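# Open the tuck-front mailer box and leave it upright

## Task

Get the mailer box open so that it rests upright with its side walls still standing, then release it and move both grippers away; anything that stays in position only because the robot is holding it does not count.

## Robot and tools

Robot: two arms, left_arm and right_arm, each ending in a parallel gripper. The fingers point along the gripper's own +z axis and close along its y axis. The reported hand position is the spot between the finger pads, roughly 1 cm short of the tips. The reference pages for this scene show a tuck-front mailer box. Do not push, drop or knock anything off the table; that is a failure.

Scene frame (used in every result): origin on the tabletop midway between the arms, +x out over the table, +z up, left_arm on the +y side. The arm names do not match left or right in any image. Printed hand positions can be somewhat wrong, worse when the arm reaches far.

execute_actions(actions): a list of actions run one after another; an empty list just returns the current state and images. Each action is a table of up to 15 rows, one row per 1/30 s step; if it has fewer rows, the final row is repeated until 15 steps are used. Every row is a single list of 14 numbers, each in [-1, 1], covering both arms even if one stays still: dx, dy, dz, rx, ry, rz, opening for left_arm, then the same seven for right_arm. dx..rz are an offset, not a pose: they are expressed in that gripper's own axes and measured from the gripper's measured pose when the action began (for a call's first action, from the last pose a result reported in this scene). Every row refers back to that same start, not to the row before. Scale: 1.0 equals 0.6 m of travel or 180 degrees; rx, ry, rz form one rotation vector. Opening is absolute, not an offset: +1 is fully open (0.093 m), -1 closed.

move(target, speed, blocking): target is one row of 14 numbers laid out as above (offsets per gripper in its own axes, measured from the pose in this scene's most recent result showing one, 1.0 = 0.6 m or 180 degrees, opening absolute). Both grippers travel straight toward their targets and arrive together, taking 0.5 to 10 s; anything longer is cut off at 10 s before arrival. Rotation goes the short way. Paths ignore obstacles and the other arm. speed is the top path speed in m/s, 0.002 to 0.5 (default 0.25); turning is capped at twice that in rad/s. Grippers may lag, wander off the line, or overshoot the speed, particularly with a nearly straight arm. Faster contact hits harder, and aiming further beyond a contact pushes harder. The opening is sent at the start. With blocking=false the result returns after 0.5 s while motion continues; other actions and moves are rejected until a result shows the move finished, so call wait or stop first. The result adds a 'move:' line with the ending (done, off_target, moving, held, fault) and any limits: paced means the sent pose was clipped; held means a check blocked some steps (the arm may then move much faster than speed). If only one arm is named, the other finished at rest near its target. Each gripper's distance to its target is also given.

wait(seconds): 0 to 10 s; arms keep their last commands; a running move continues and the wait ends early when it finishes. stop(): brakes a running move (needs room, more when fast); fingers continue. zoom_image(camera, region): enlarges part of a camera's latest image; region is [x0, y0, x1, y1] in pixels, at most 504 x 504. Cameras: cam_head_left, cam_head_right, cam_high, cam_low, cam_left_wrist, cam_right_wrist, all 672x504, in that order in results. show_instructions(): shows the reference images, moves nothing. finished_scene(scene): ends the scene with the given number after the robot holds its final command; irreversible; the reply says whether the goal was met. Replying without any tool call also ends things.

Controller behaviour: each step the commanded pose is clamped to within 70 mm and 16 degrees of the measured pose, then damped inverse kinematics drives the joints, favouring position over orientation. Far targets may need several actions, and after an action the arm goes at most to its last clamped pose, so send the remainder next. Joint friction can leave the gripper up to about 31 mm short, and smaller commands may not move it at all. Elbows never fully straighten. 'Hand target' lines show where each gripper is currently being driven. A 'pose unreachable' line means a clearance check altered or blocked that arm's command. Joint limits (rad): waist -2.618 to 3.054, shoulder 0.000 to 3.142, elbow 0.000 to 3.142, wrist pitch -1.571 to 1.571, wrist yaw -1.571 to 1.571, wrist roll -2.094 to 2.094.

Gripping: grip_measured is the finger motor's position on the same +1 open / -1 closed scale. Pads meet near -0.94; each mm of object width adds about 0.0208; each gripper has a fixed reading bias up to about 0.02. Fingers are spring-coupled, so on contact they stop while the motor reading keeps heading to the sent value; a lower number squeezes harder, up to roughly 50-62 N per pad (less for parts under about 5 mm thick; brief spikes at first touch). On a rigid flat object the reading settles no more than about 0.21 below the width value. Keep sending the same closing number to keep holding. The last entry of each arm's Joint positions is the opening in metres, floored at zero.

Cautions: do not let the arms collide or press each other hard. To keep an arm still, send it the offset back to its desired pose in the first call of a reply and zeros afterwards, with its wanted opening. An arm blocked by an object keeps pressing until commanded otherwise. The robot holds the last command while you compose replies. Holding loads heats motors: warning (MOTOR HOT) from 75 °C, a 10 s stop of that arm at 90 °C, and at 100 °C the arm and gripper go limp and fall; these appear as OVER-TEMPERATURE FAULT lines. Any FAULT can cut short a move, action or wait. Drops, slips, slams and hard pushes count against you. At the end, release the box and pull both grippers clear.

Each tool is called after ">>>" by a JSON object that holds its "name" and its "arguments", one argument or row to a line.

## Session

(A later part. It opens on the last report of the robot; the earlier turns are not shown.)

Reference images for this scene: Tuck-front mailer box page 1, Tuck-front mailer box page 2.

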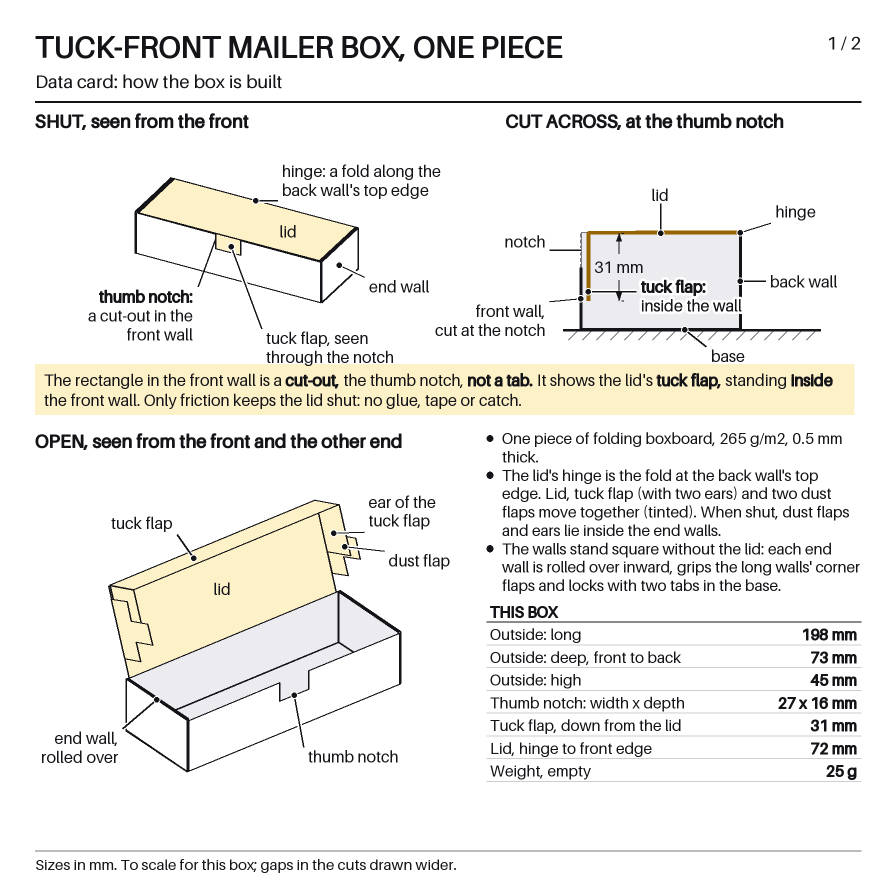

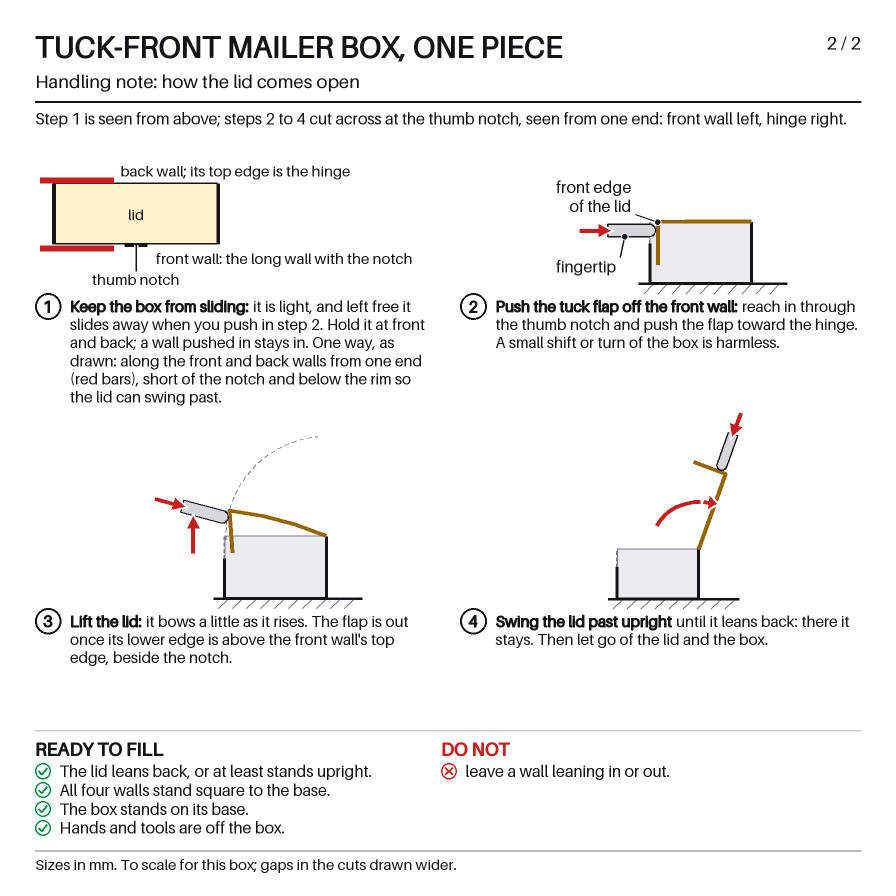

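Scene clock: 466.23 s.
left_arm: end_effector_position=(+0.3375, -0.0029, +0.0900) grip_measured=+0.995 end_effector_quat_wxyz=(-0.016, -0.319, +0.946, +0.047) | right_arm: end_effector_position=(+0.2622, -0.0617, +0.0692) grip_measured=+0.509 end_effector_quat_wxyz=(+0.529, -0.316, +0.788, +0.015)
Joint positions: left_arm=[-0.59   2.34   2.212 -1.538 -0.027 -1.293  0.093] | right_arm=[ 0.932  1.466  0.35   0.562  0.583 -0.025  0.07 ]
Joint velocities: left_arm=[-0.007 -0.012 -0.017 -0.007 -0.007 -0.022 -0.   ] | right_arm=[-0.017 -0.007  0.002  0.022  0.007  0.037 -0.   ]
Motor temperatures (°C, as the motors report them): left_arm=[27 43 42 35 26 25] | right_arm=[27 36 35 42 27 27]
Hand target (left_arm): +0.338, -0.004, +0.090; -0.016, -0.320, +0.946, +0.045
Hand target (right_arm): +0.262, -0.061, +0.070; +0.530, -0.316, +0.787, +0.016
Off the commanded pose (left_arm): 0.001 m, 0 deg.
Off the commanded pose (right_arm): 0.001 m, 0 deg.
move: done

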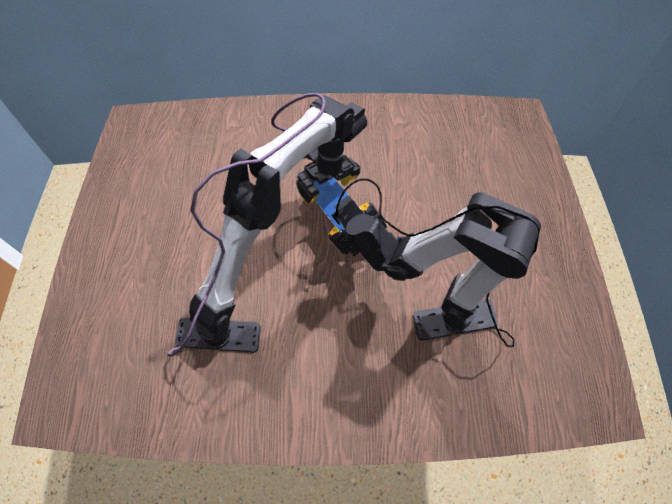

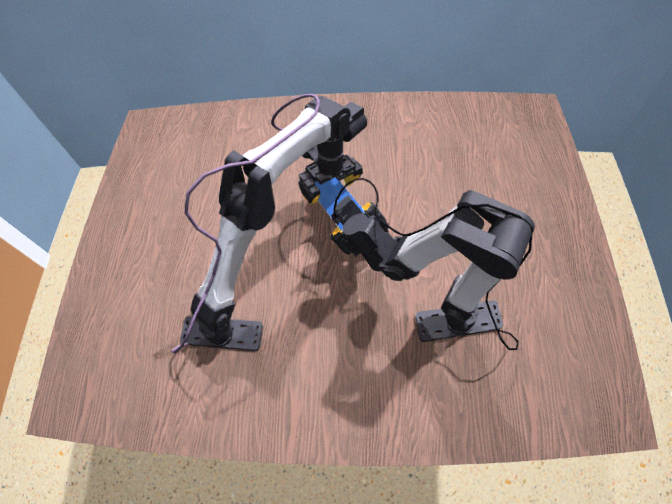

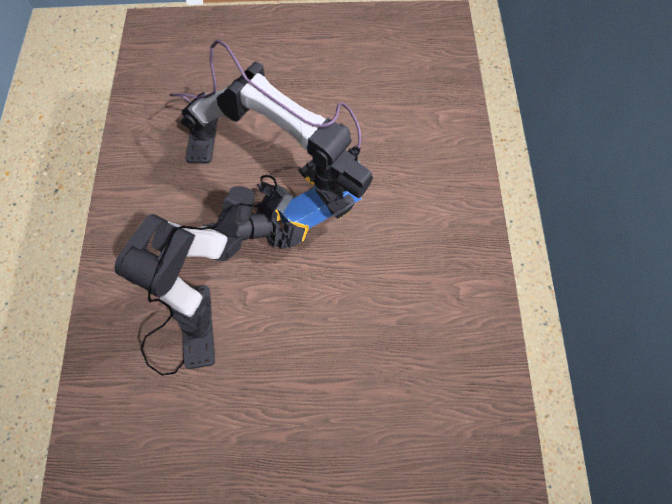

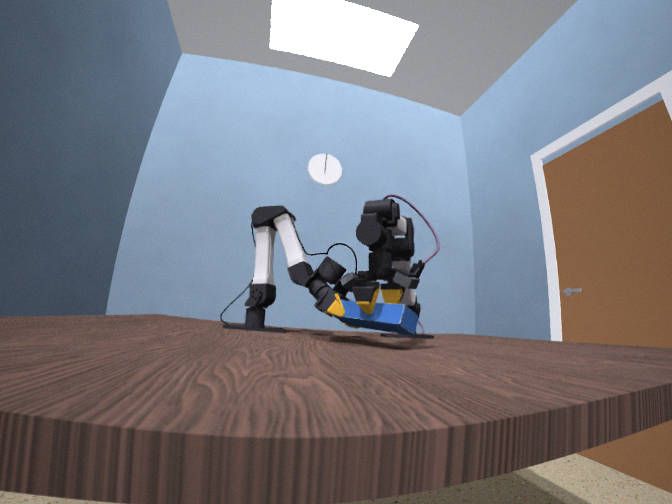

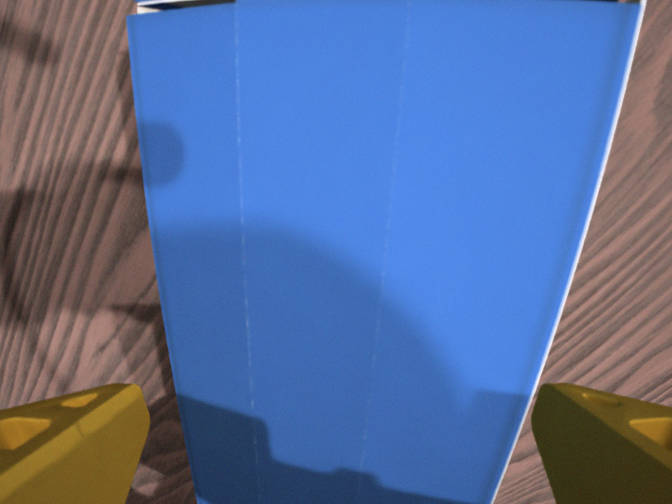

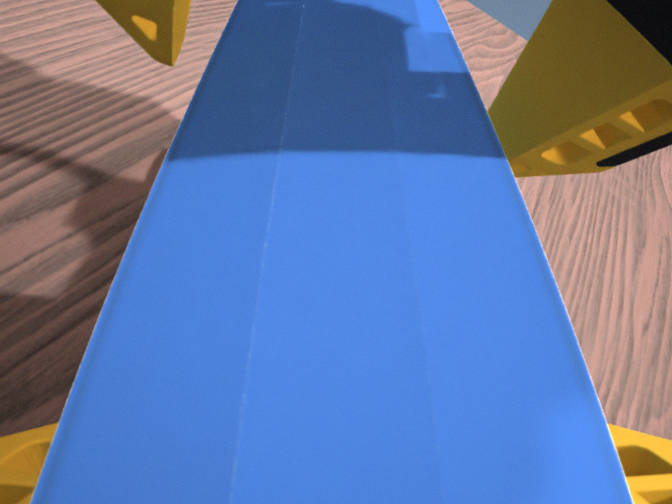

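>>> {"name": "move", "arguments": {
  "target": [0,0.005,0.015,0.09,0,0,1,0,0,0,0,0,0,0.5],
  "speed": 0.05
}}

>>> {"name": "move", "arguments": {
  "target": [0,0,0,0,0,0,0.5,0,0,0,0,0,0,0.5]
}}

>>> {"name": "move", "arguments": {
  "target": [0,-0.005,-0.015,-0.09,0,0,0.5,0,0,0,0,0,0,0.5],
  "speed": 0.04
}}

Scene clock: 473.13 s.
left_arm: end_effector_position=(+0.3354, -0.0044, +0.0774) grip_measured=+0.995 end_effector_quat_wxyz=(+0.027, -0.319, +0.944, -0.082) | right_arm: end_effector_position=(+0.2621, -0.0618, +0.0689) grip_measured=+0.509 end_effector_quat_wxyz=(+0.529, -0.316, +0.788, +0.014)
Joint positions: left_arm=[-0.564  2.046  1.679 -1.04   0.053 -1.271  0.093] | right_arm=[ 0.932  1.466  0.35   0.561  0.583 -0.025  0.07 ]
Joint velocities: left_arm=[-0.012 -0.007 -0.002  0.007  0.007 -0.051 -0.   ] | right_arm=[-0.002  0.002 -0.002  0.051 -0.051 -0.007  0.001]
Motor temperatures (°C, as the motors report them): left_arm=[27 45 42 34 26 25] | right_arm=[27 35 35 42 27 27]
Hand target (left_arm): +0.334, +0.001, +0.080; +0.027, -0.320, +0.943, -0.087
Hand target (right_arm): +0.262, -0.062, +0.069; +0.529, -0.316, +0.788, +0.015
Off the commanded pose (left_arm): 0.006 m, 1 deg.
Off the commanded pose (right_arm): 0.000 m, 0 deg.
move: done

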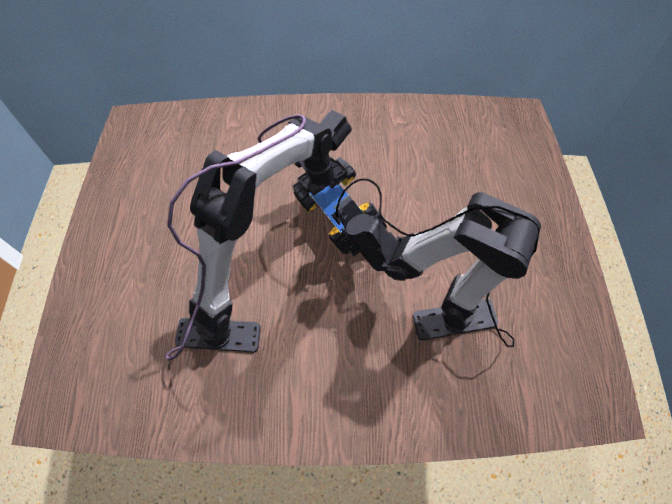

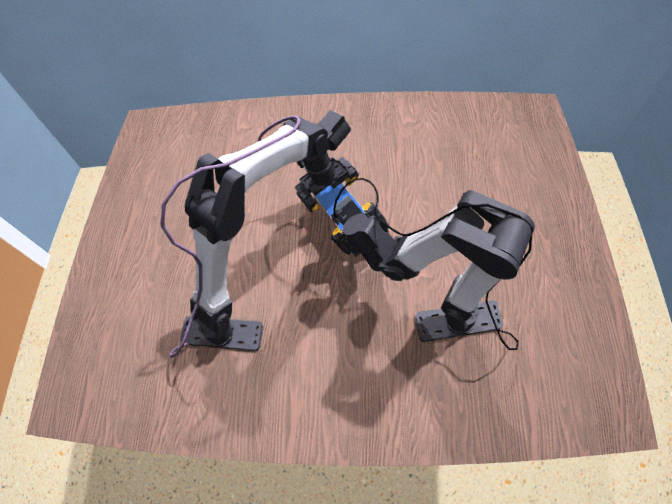

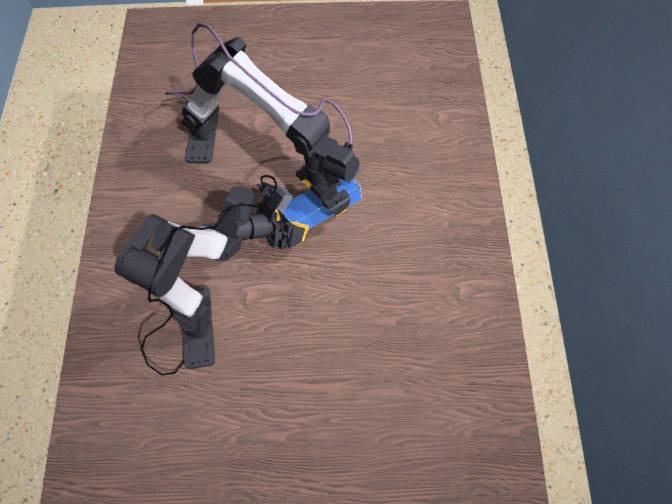

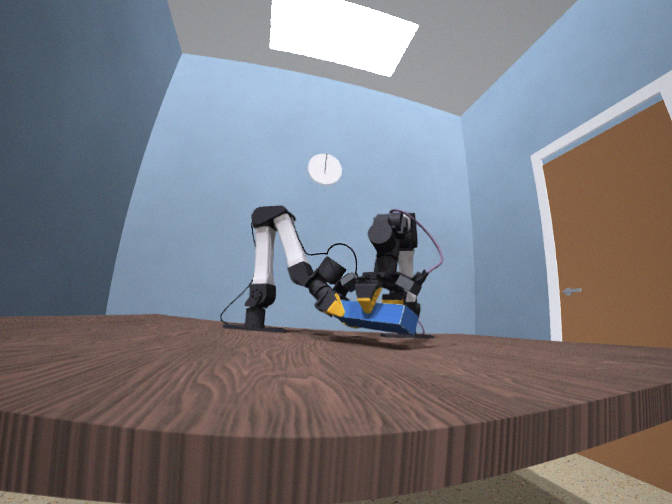

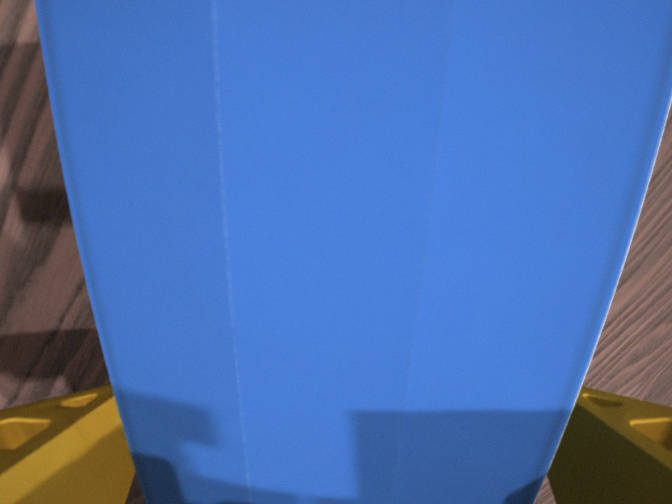

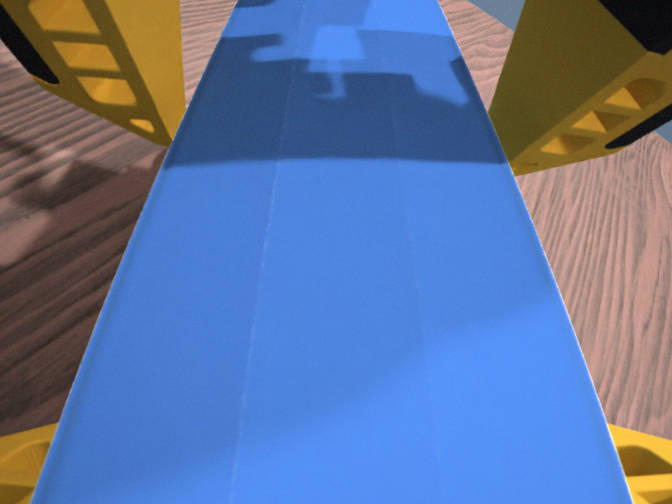

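Scene clock: 473.63 s.
left_arm: end_effector_position=(+0.3355, -0.0042, +0.0774) grip_measured=+0.507 end_effector_quat_wxyz=(+0.027, -0.319, +0.944, -0.081) | right_arm: end_effector_position=(+0.2623, -0.0620, +0.0690) grip_measured=+0.509 end_effector_quat_wxyz=(+0.529, -0.314, +0.789, +0.015)
Joint positions: left_arm=[-0.564  2.046  1.679 -1.04   0.052 -1.271  0.07 ] | right_arm=[ 0.932  1.466  0.35   0.561  0.584 -0.02   0.07 ]
Joint velocities: left_arm=[ 0.007  0.012 -0.032 -0.037  0.007 -0.037 -0.001] | right_arm=[-0.012 -0.002 -0.012 -0.022 -0.051  0.007 -0.001]
Motor temperatures (°C, as the motors report them): left_arm=[27 45 42 34 26 25] | right_arm=[27 35 35 42 27 27]
Hand target (left_arm): +0.335, -0.004, +0.077; +0.027, -0.319, +0.944, -0.082
Hand target (right_arm): +0.262, -0.062, +0.069; +0.529, -0.316, +0.788, +0.014
Off the commanded pose (left_arm): 0.000 m, 0 deg.
Off the commanded pose (right_arm): 0.000 m, 0 deg.
move: done

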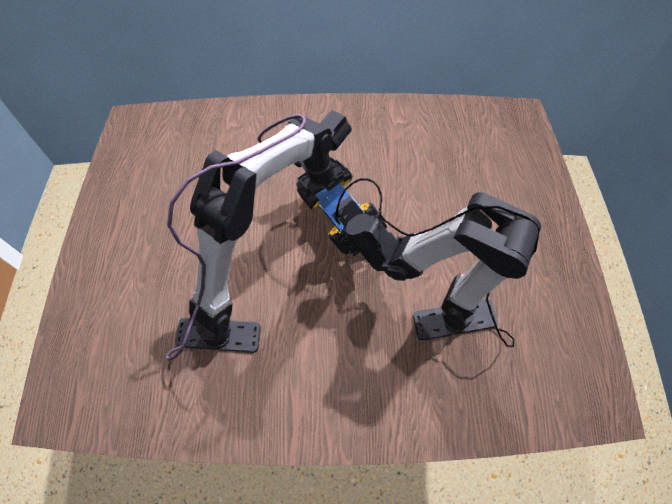

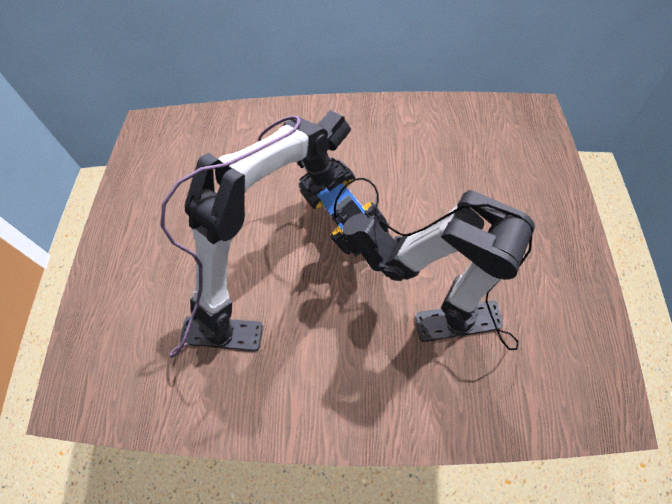

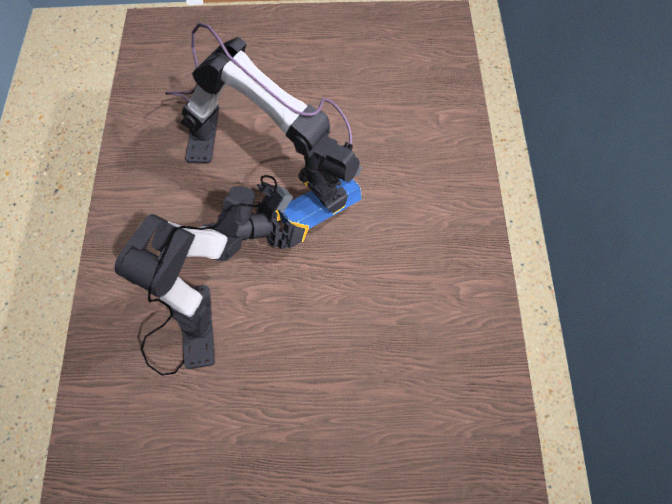

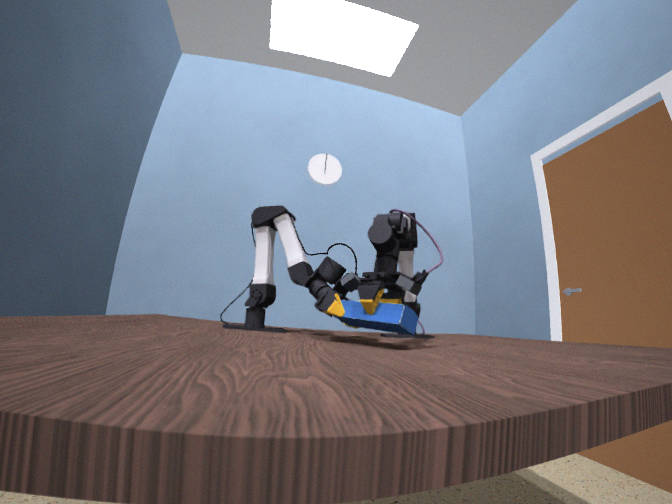

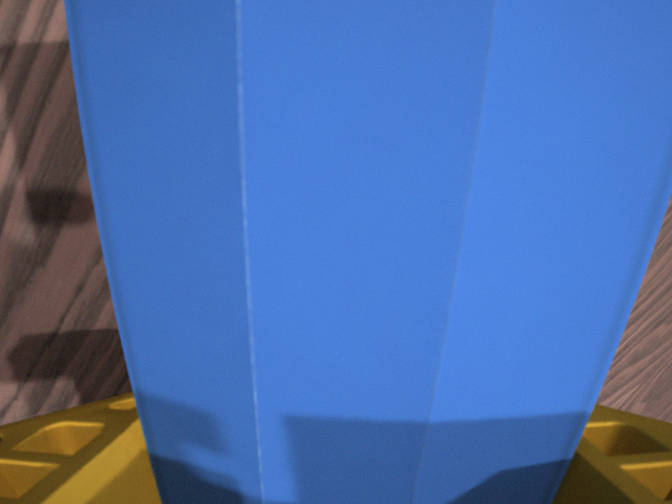

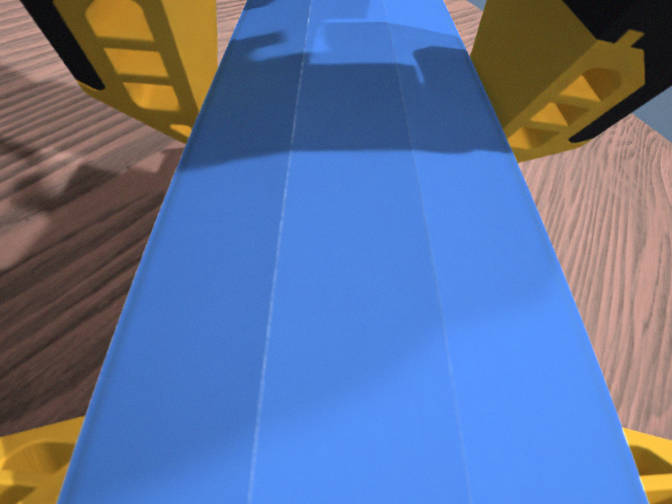

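Scene clock: 477.40 s.
left_arm: end_effector_position=(+0.3386, -0.0054, +0.0913) grip_measured=+0.507 end_effector_quat_wxyz=(-0.016, -0.313, +0.949, +0.037) | right_arm: end_effector_position=(+0.2632, -0.0602, +0.0722) grip_measured=+0.509 end_effector_quat_wxyz=(+0.534, -0.295, +0.792, +0.030)
Joint positions: left_arm=[-0.589  2.333  2.206 -1.524 -0.017 -1.276  0.07 ] | right_arm=[0.932 1.466 0.35  0.579 0.583 0.017 0.07 ]
Joint velocities: left_arm=[-0.012  0.017  0.032 -0.037 -0.022  0.051  0.   ] | right_arm=[ 0.007 -0.002  0.012 -0.037 -0.037 -0.007 -0.001]
Motor temperatures (°C, as the motors report them): left_arm=[27 45 42 34 26 25] | right_arm=[27 35 35 42 27 27]
Hand target (left_arm): +0.337, -0.006, +0.088; -0.015, -0.318, +0.946, +0.052
Hand target (right_arm): +0.262, -0.062, +0.069; +0.529, -0.314, +0.789, +0.015
Off the commanded pose (left_arm): 0.005 m, 2 deg.
Off the commanded pose (right_arm): 0.004 m, 3 deg.
move: off_target (right_arm)

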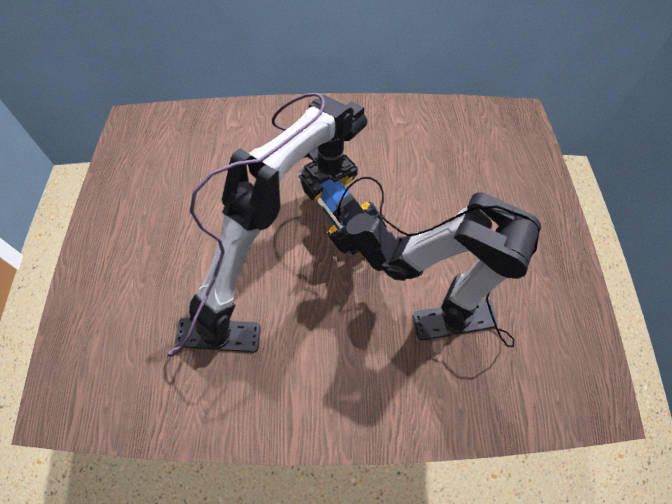

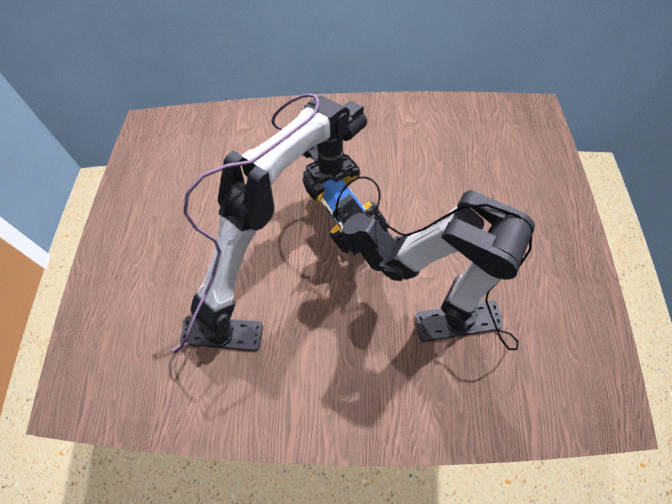

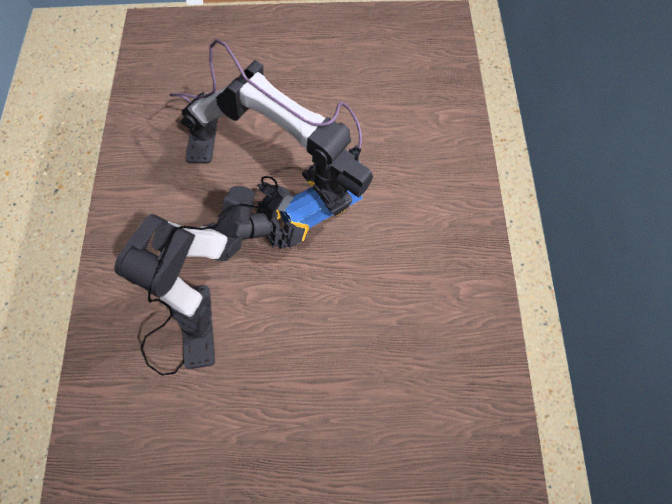

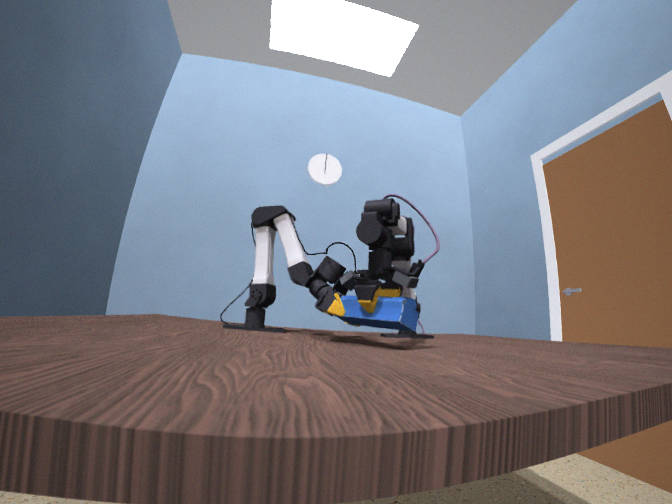

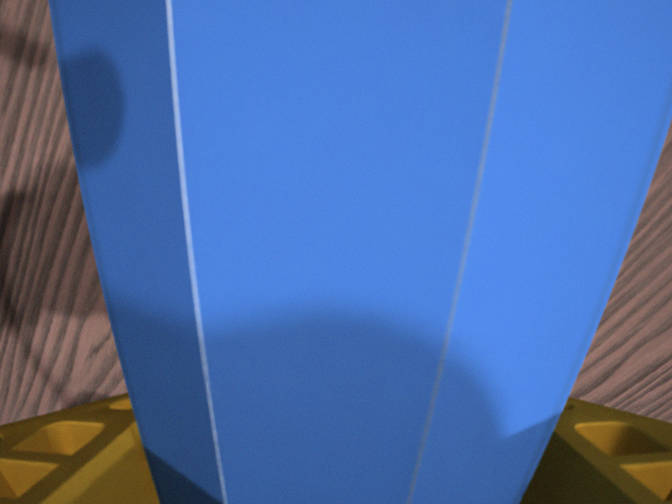

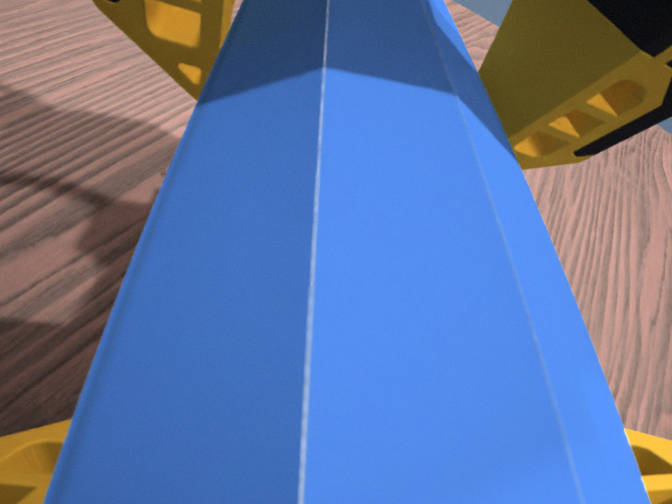

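>>> {"name": "move", "arguments": {
  "target": [0,0,0,0,0,0,0.5,0.018,-0.013,0.009,0.05,0,-0.098,0.5],
  "speed": 0.04
}}

>>> {"name": "zoom_image", "arguments": {
  "camera": "cam_head_left",
  "region": [270,150,390,250]
}}

Scene clock: 485.63 s.
left_arm: end_effector_position=(+0.3429, -0.0081, +0.0909) grip_measured=+0.506 end_effector_quat_wxyz=(-0.009, -0.307, +0.951, +0.030) | right_arm: end_effector_position=(+0.2703, -0.0679, +0.0640) grip_measured=+0.509 end_effector_quat_wxyz=(+0.552, -0.358, +0.747, -0.095)
Joint positions: left_arm=[-0.589  2.334  2.207 -1.503 -0.019 -1.265  0.069] | right_arm=[ 0.97   1.594  0.35   0.708  0.755 -0.231  0.07 ]
Joint velocities: left_arm=[ 0.002  0.017 -0.012 -0.037  0.051  0.081 -0.   ] | right_arm=[ 0.012 -0.012 -0.007  0.037 -0.037 -0.007 -0.   ]
Motor temperatures (°C, as the motors report them): left_arm=[27 45 42 34 26 25] | right_arm=[27 35 35 42 27 27]
Hand target (left_arm): +0.339, -0.005, +0.091; -0.016, -0.313, +0.949, +0.038
Hand target (right_arm): +0.269, -0.070, +0.063; +0.553, -0.370, +0.737, -0.113
Off the commanded pose (left_arm): 0.005 m, 1 deg.
Off the commanded pose (right_arm): 0.003 m, 3 deg.
move: off_target (right_arm)

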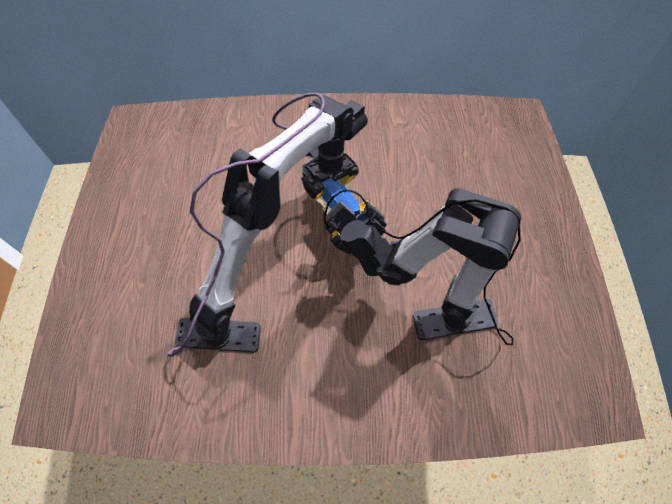

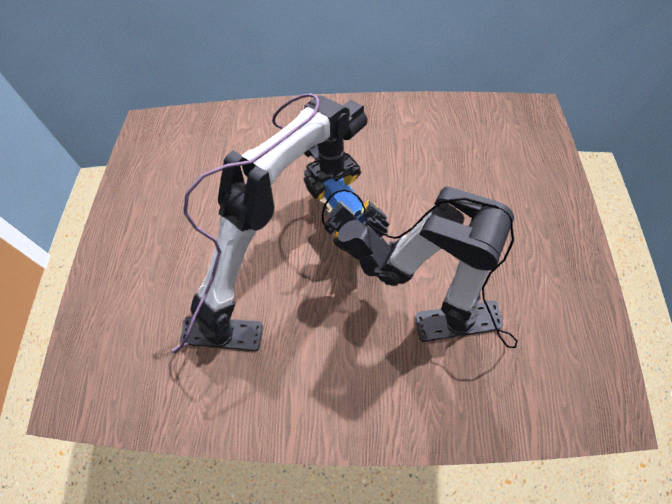

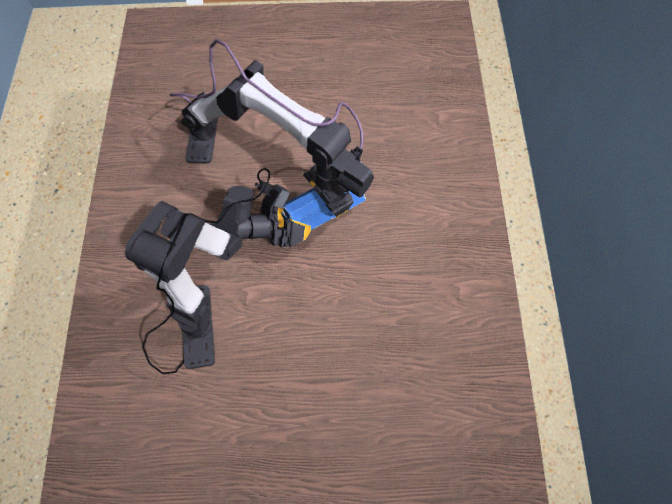

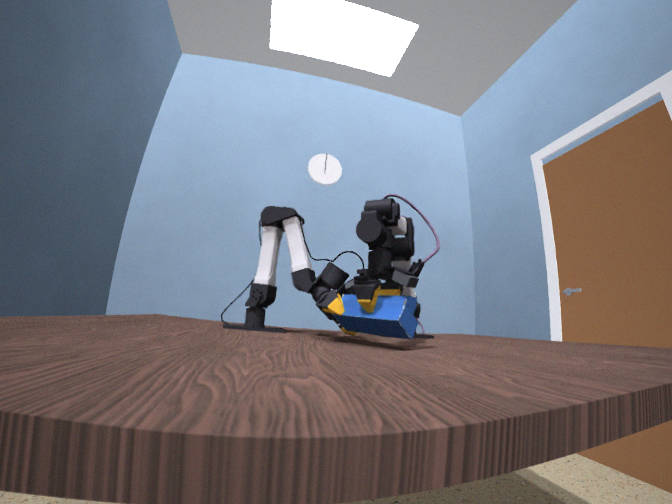

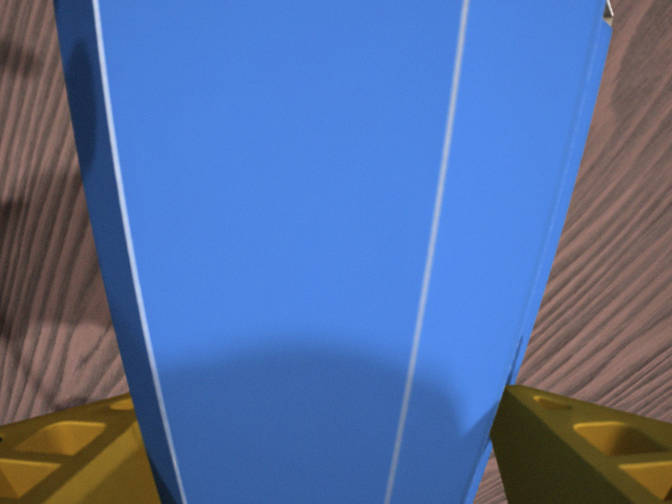

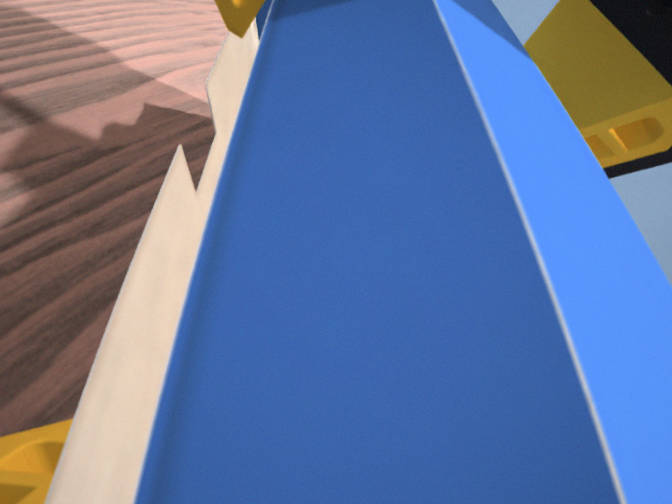

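Region (270, 150, 390, 250) of cam_head_left's 672x504 image, scaled by 4.200, with more detail than that image has.

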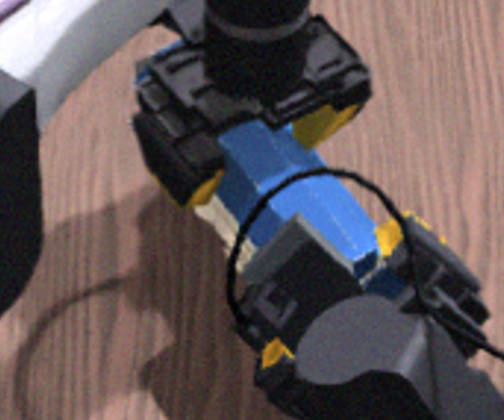

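Heavily bowed, front edge still low. Release slowly.

>>> {"name": "execute_actions", "arguments": {
  "actions": [
    [[0,0,0,0,0,0,0.6,0,0,0,0,0,0,0.5]],
    [[0,0,0,0,0,0,0.75,0,0,0,0,0,0,0.5]],
    [[0,0,0,0,0,0,1,0,0,0,0,0,0,0.5]]
  ]
}}

>>> {"name": "zoom_image", "arguments": {
  "camera": "cam_head_left",
  "region": [270,150,390,250]
}}

Scene clock: 489.03 s.
left_arm: end_effector_position=(+0.3380, -0.0024, +0.0915) grip_measured=+0.995 end_effector_quat_wxyz=(-0.015, -0.301, +0.952, +0.045) | right_arm: end_effector_position=(+0.2678, -0.0749, +0.0537) grip_measured=+0.509 end_effector_quat_wxyz=(+0.532, -0.371, +0.753, -0.112)
Joint positions: left_arm=[-0.589  2.334  2.207 -1.534 -0.029 -1.254  0.093] | right_arm=[ 0.969  1.595  0.35   0.645  0.759 -0.224  0.07 ]
Joint velocities: left_arm=[-0.012 -0.007  0.002  0.051 -0.007 -0.022 -0.001] | right_arm=[-0.007 -0.007 -0.012 -0.037  0.037  0.022  0.   ]
Motor temperatures (°C, as the motors report them): left_arm=[27 46 42 33 26 25] | right_arm=[27 35 35 42 27 27]
Hand target (left_arm): +0.338, -0.003, +0.092; -0.015, -0.301, +0.952, +0.044
Hand target (right_arm): +0.268, -0.075, +0.054; +0.532, -0.371, +0.753, -0.111
Off the commanded pose (left_arm): 0.000 m, 0 deg.
Off the commanded pose (right_arm): 0.000 m, 0 deg.

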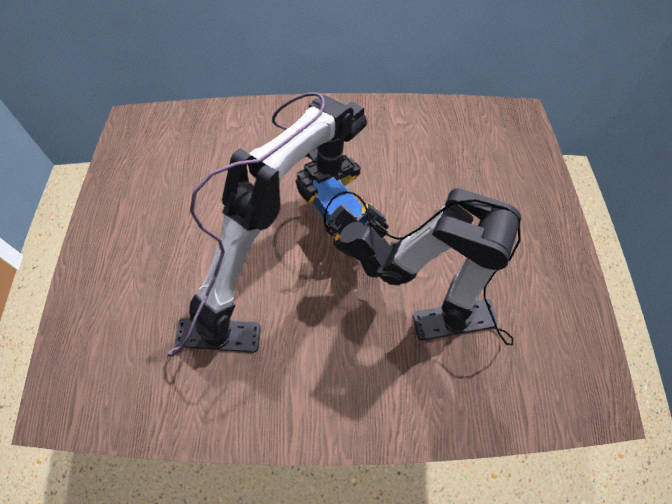

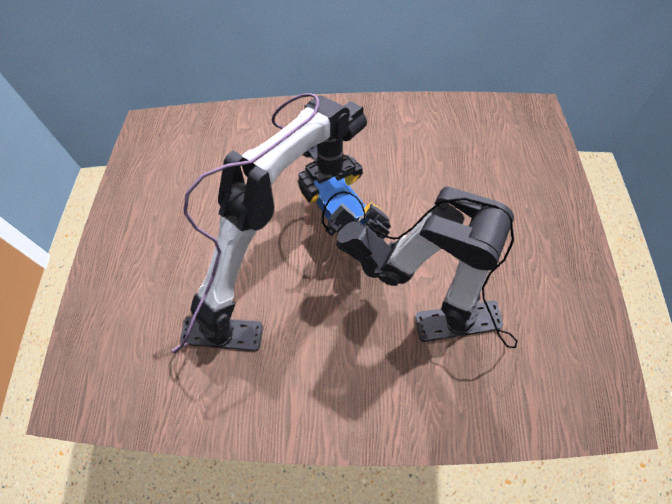

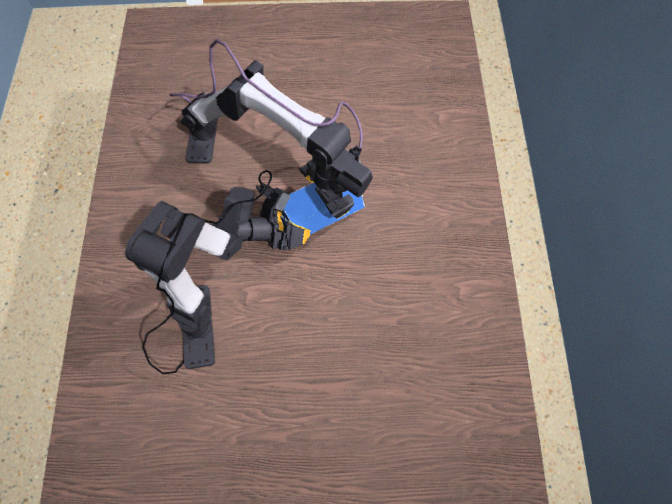

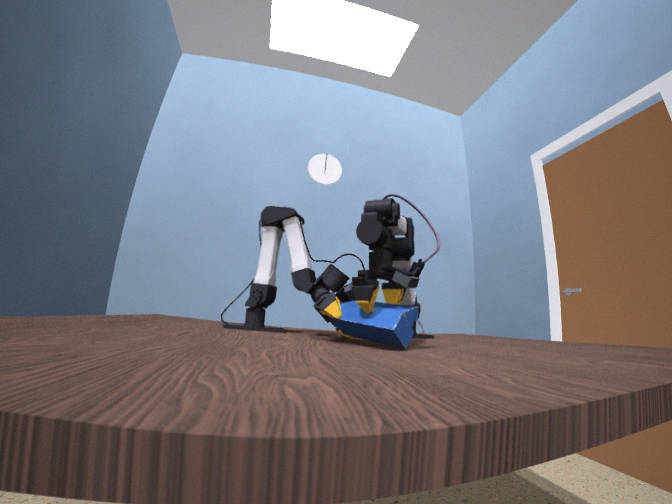

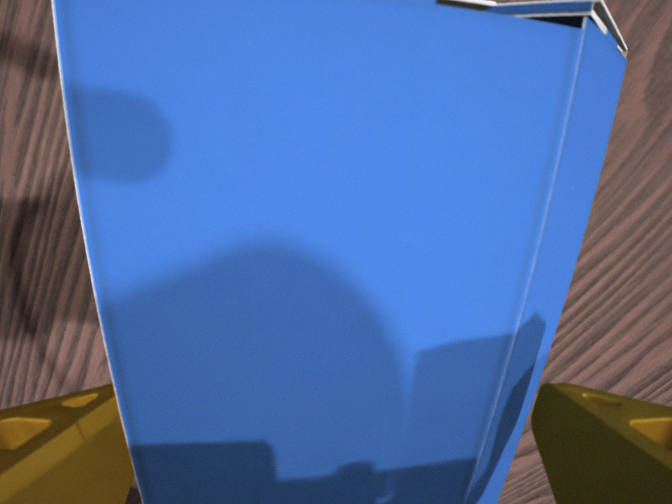

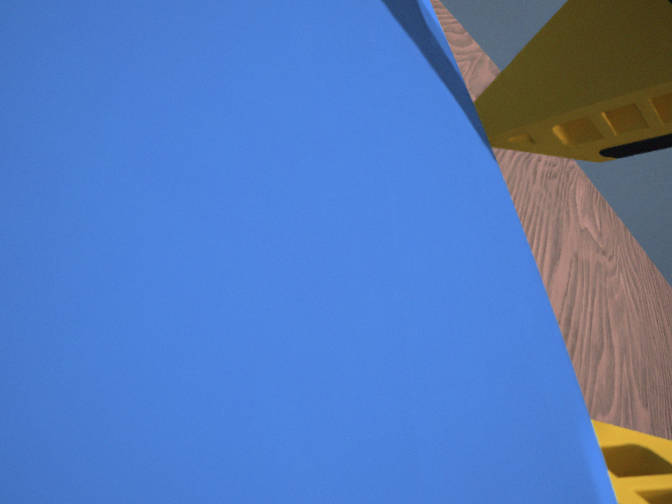

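Region (270, 150, 390, 250) of cam_head_left's 672x504 image, scaled by 4.200, with more detail than that image has.

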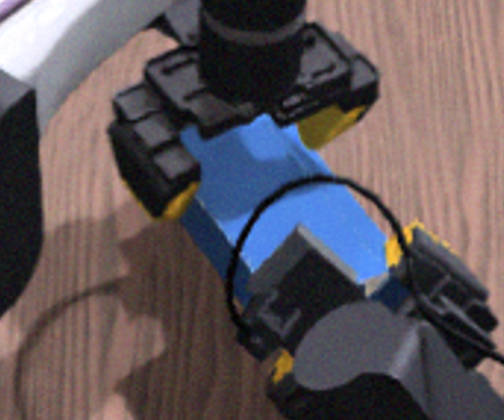

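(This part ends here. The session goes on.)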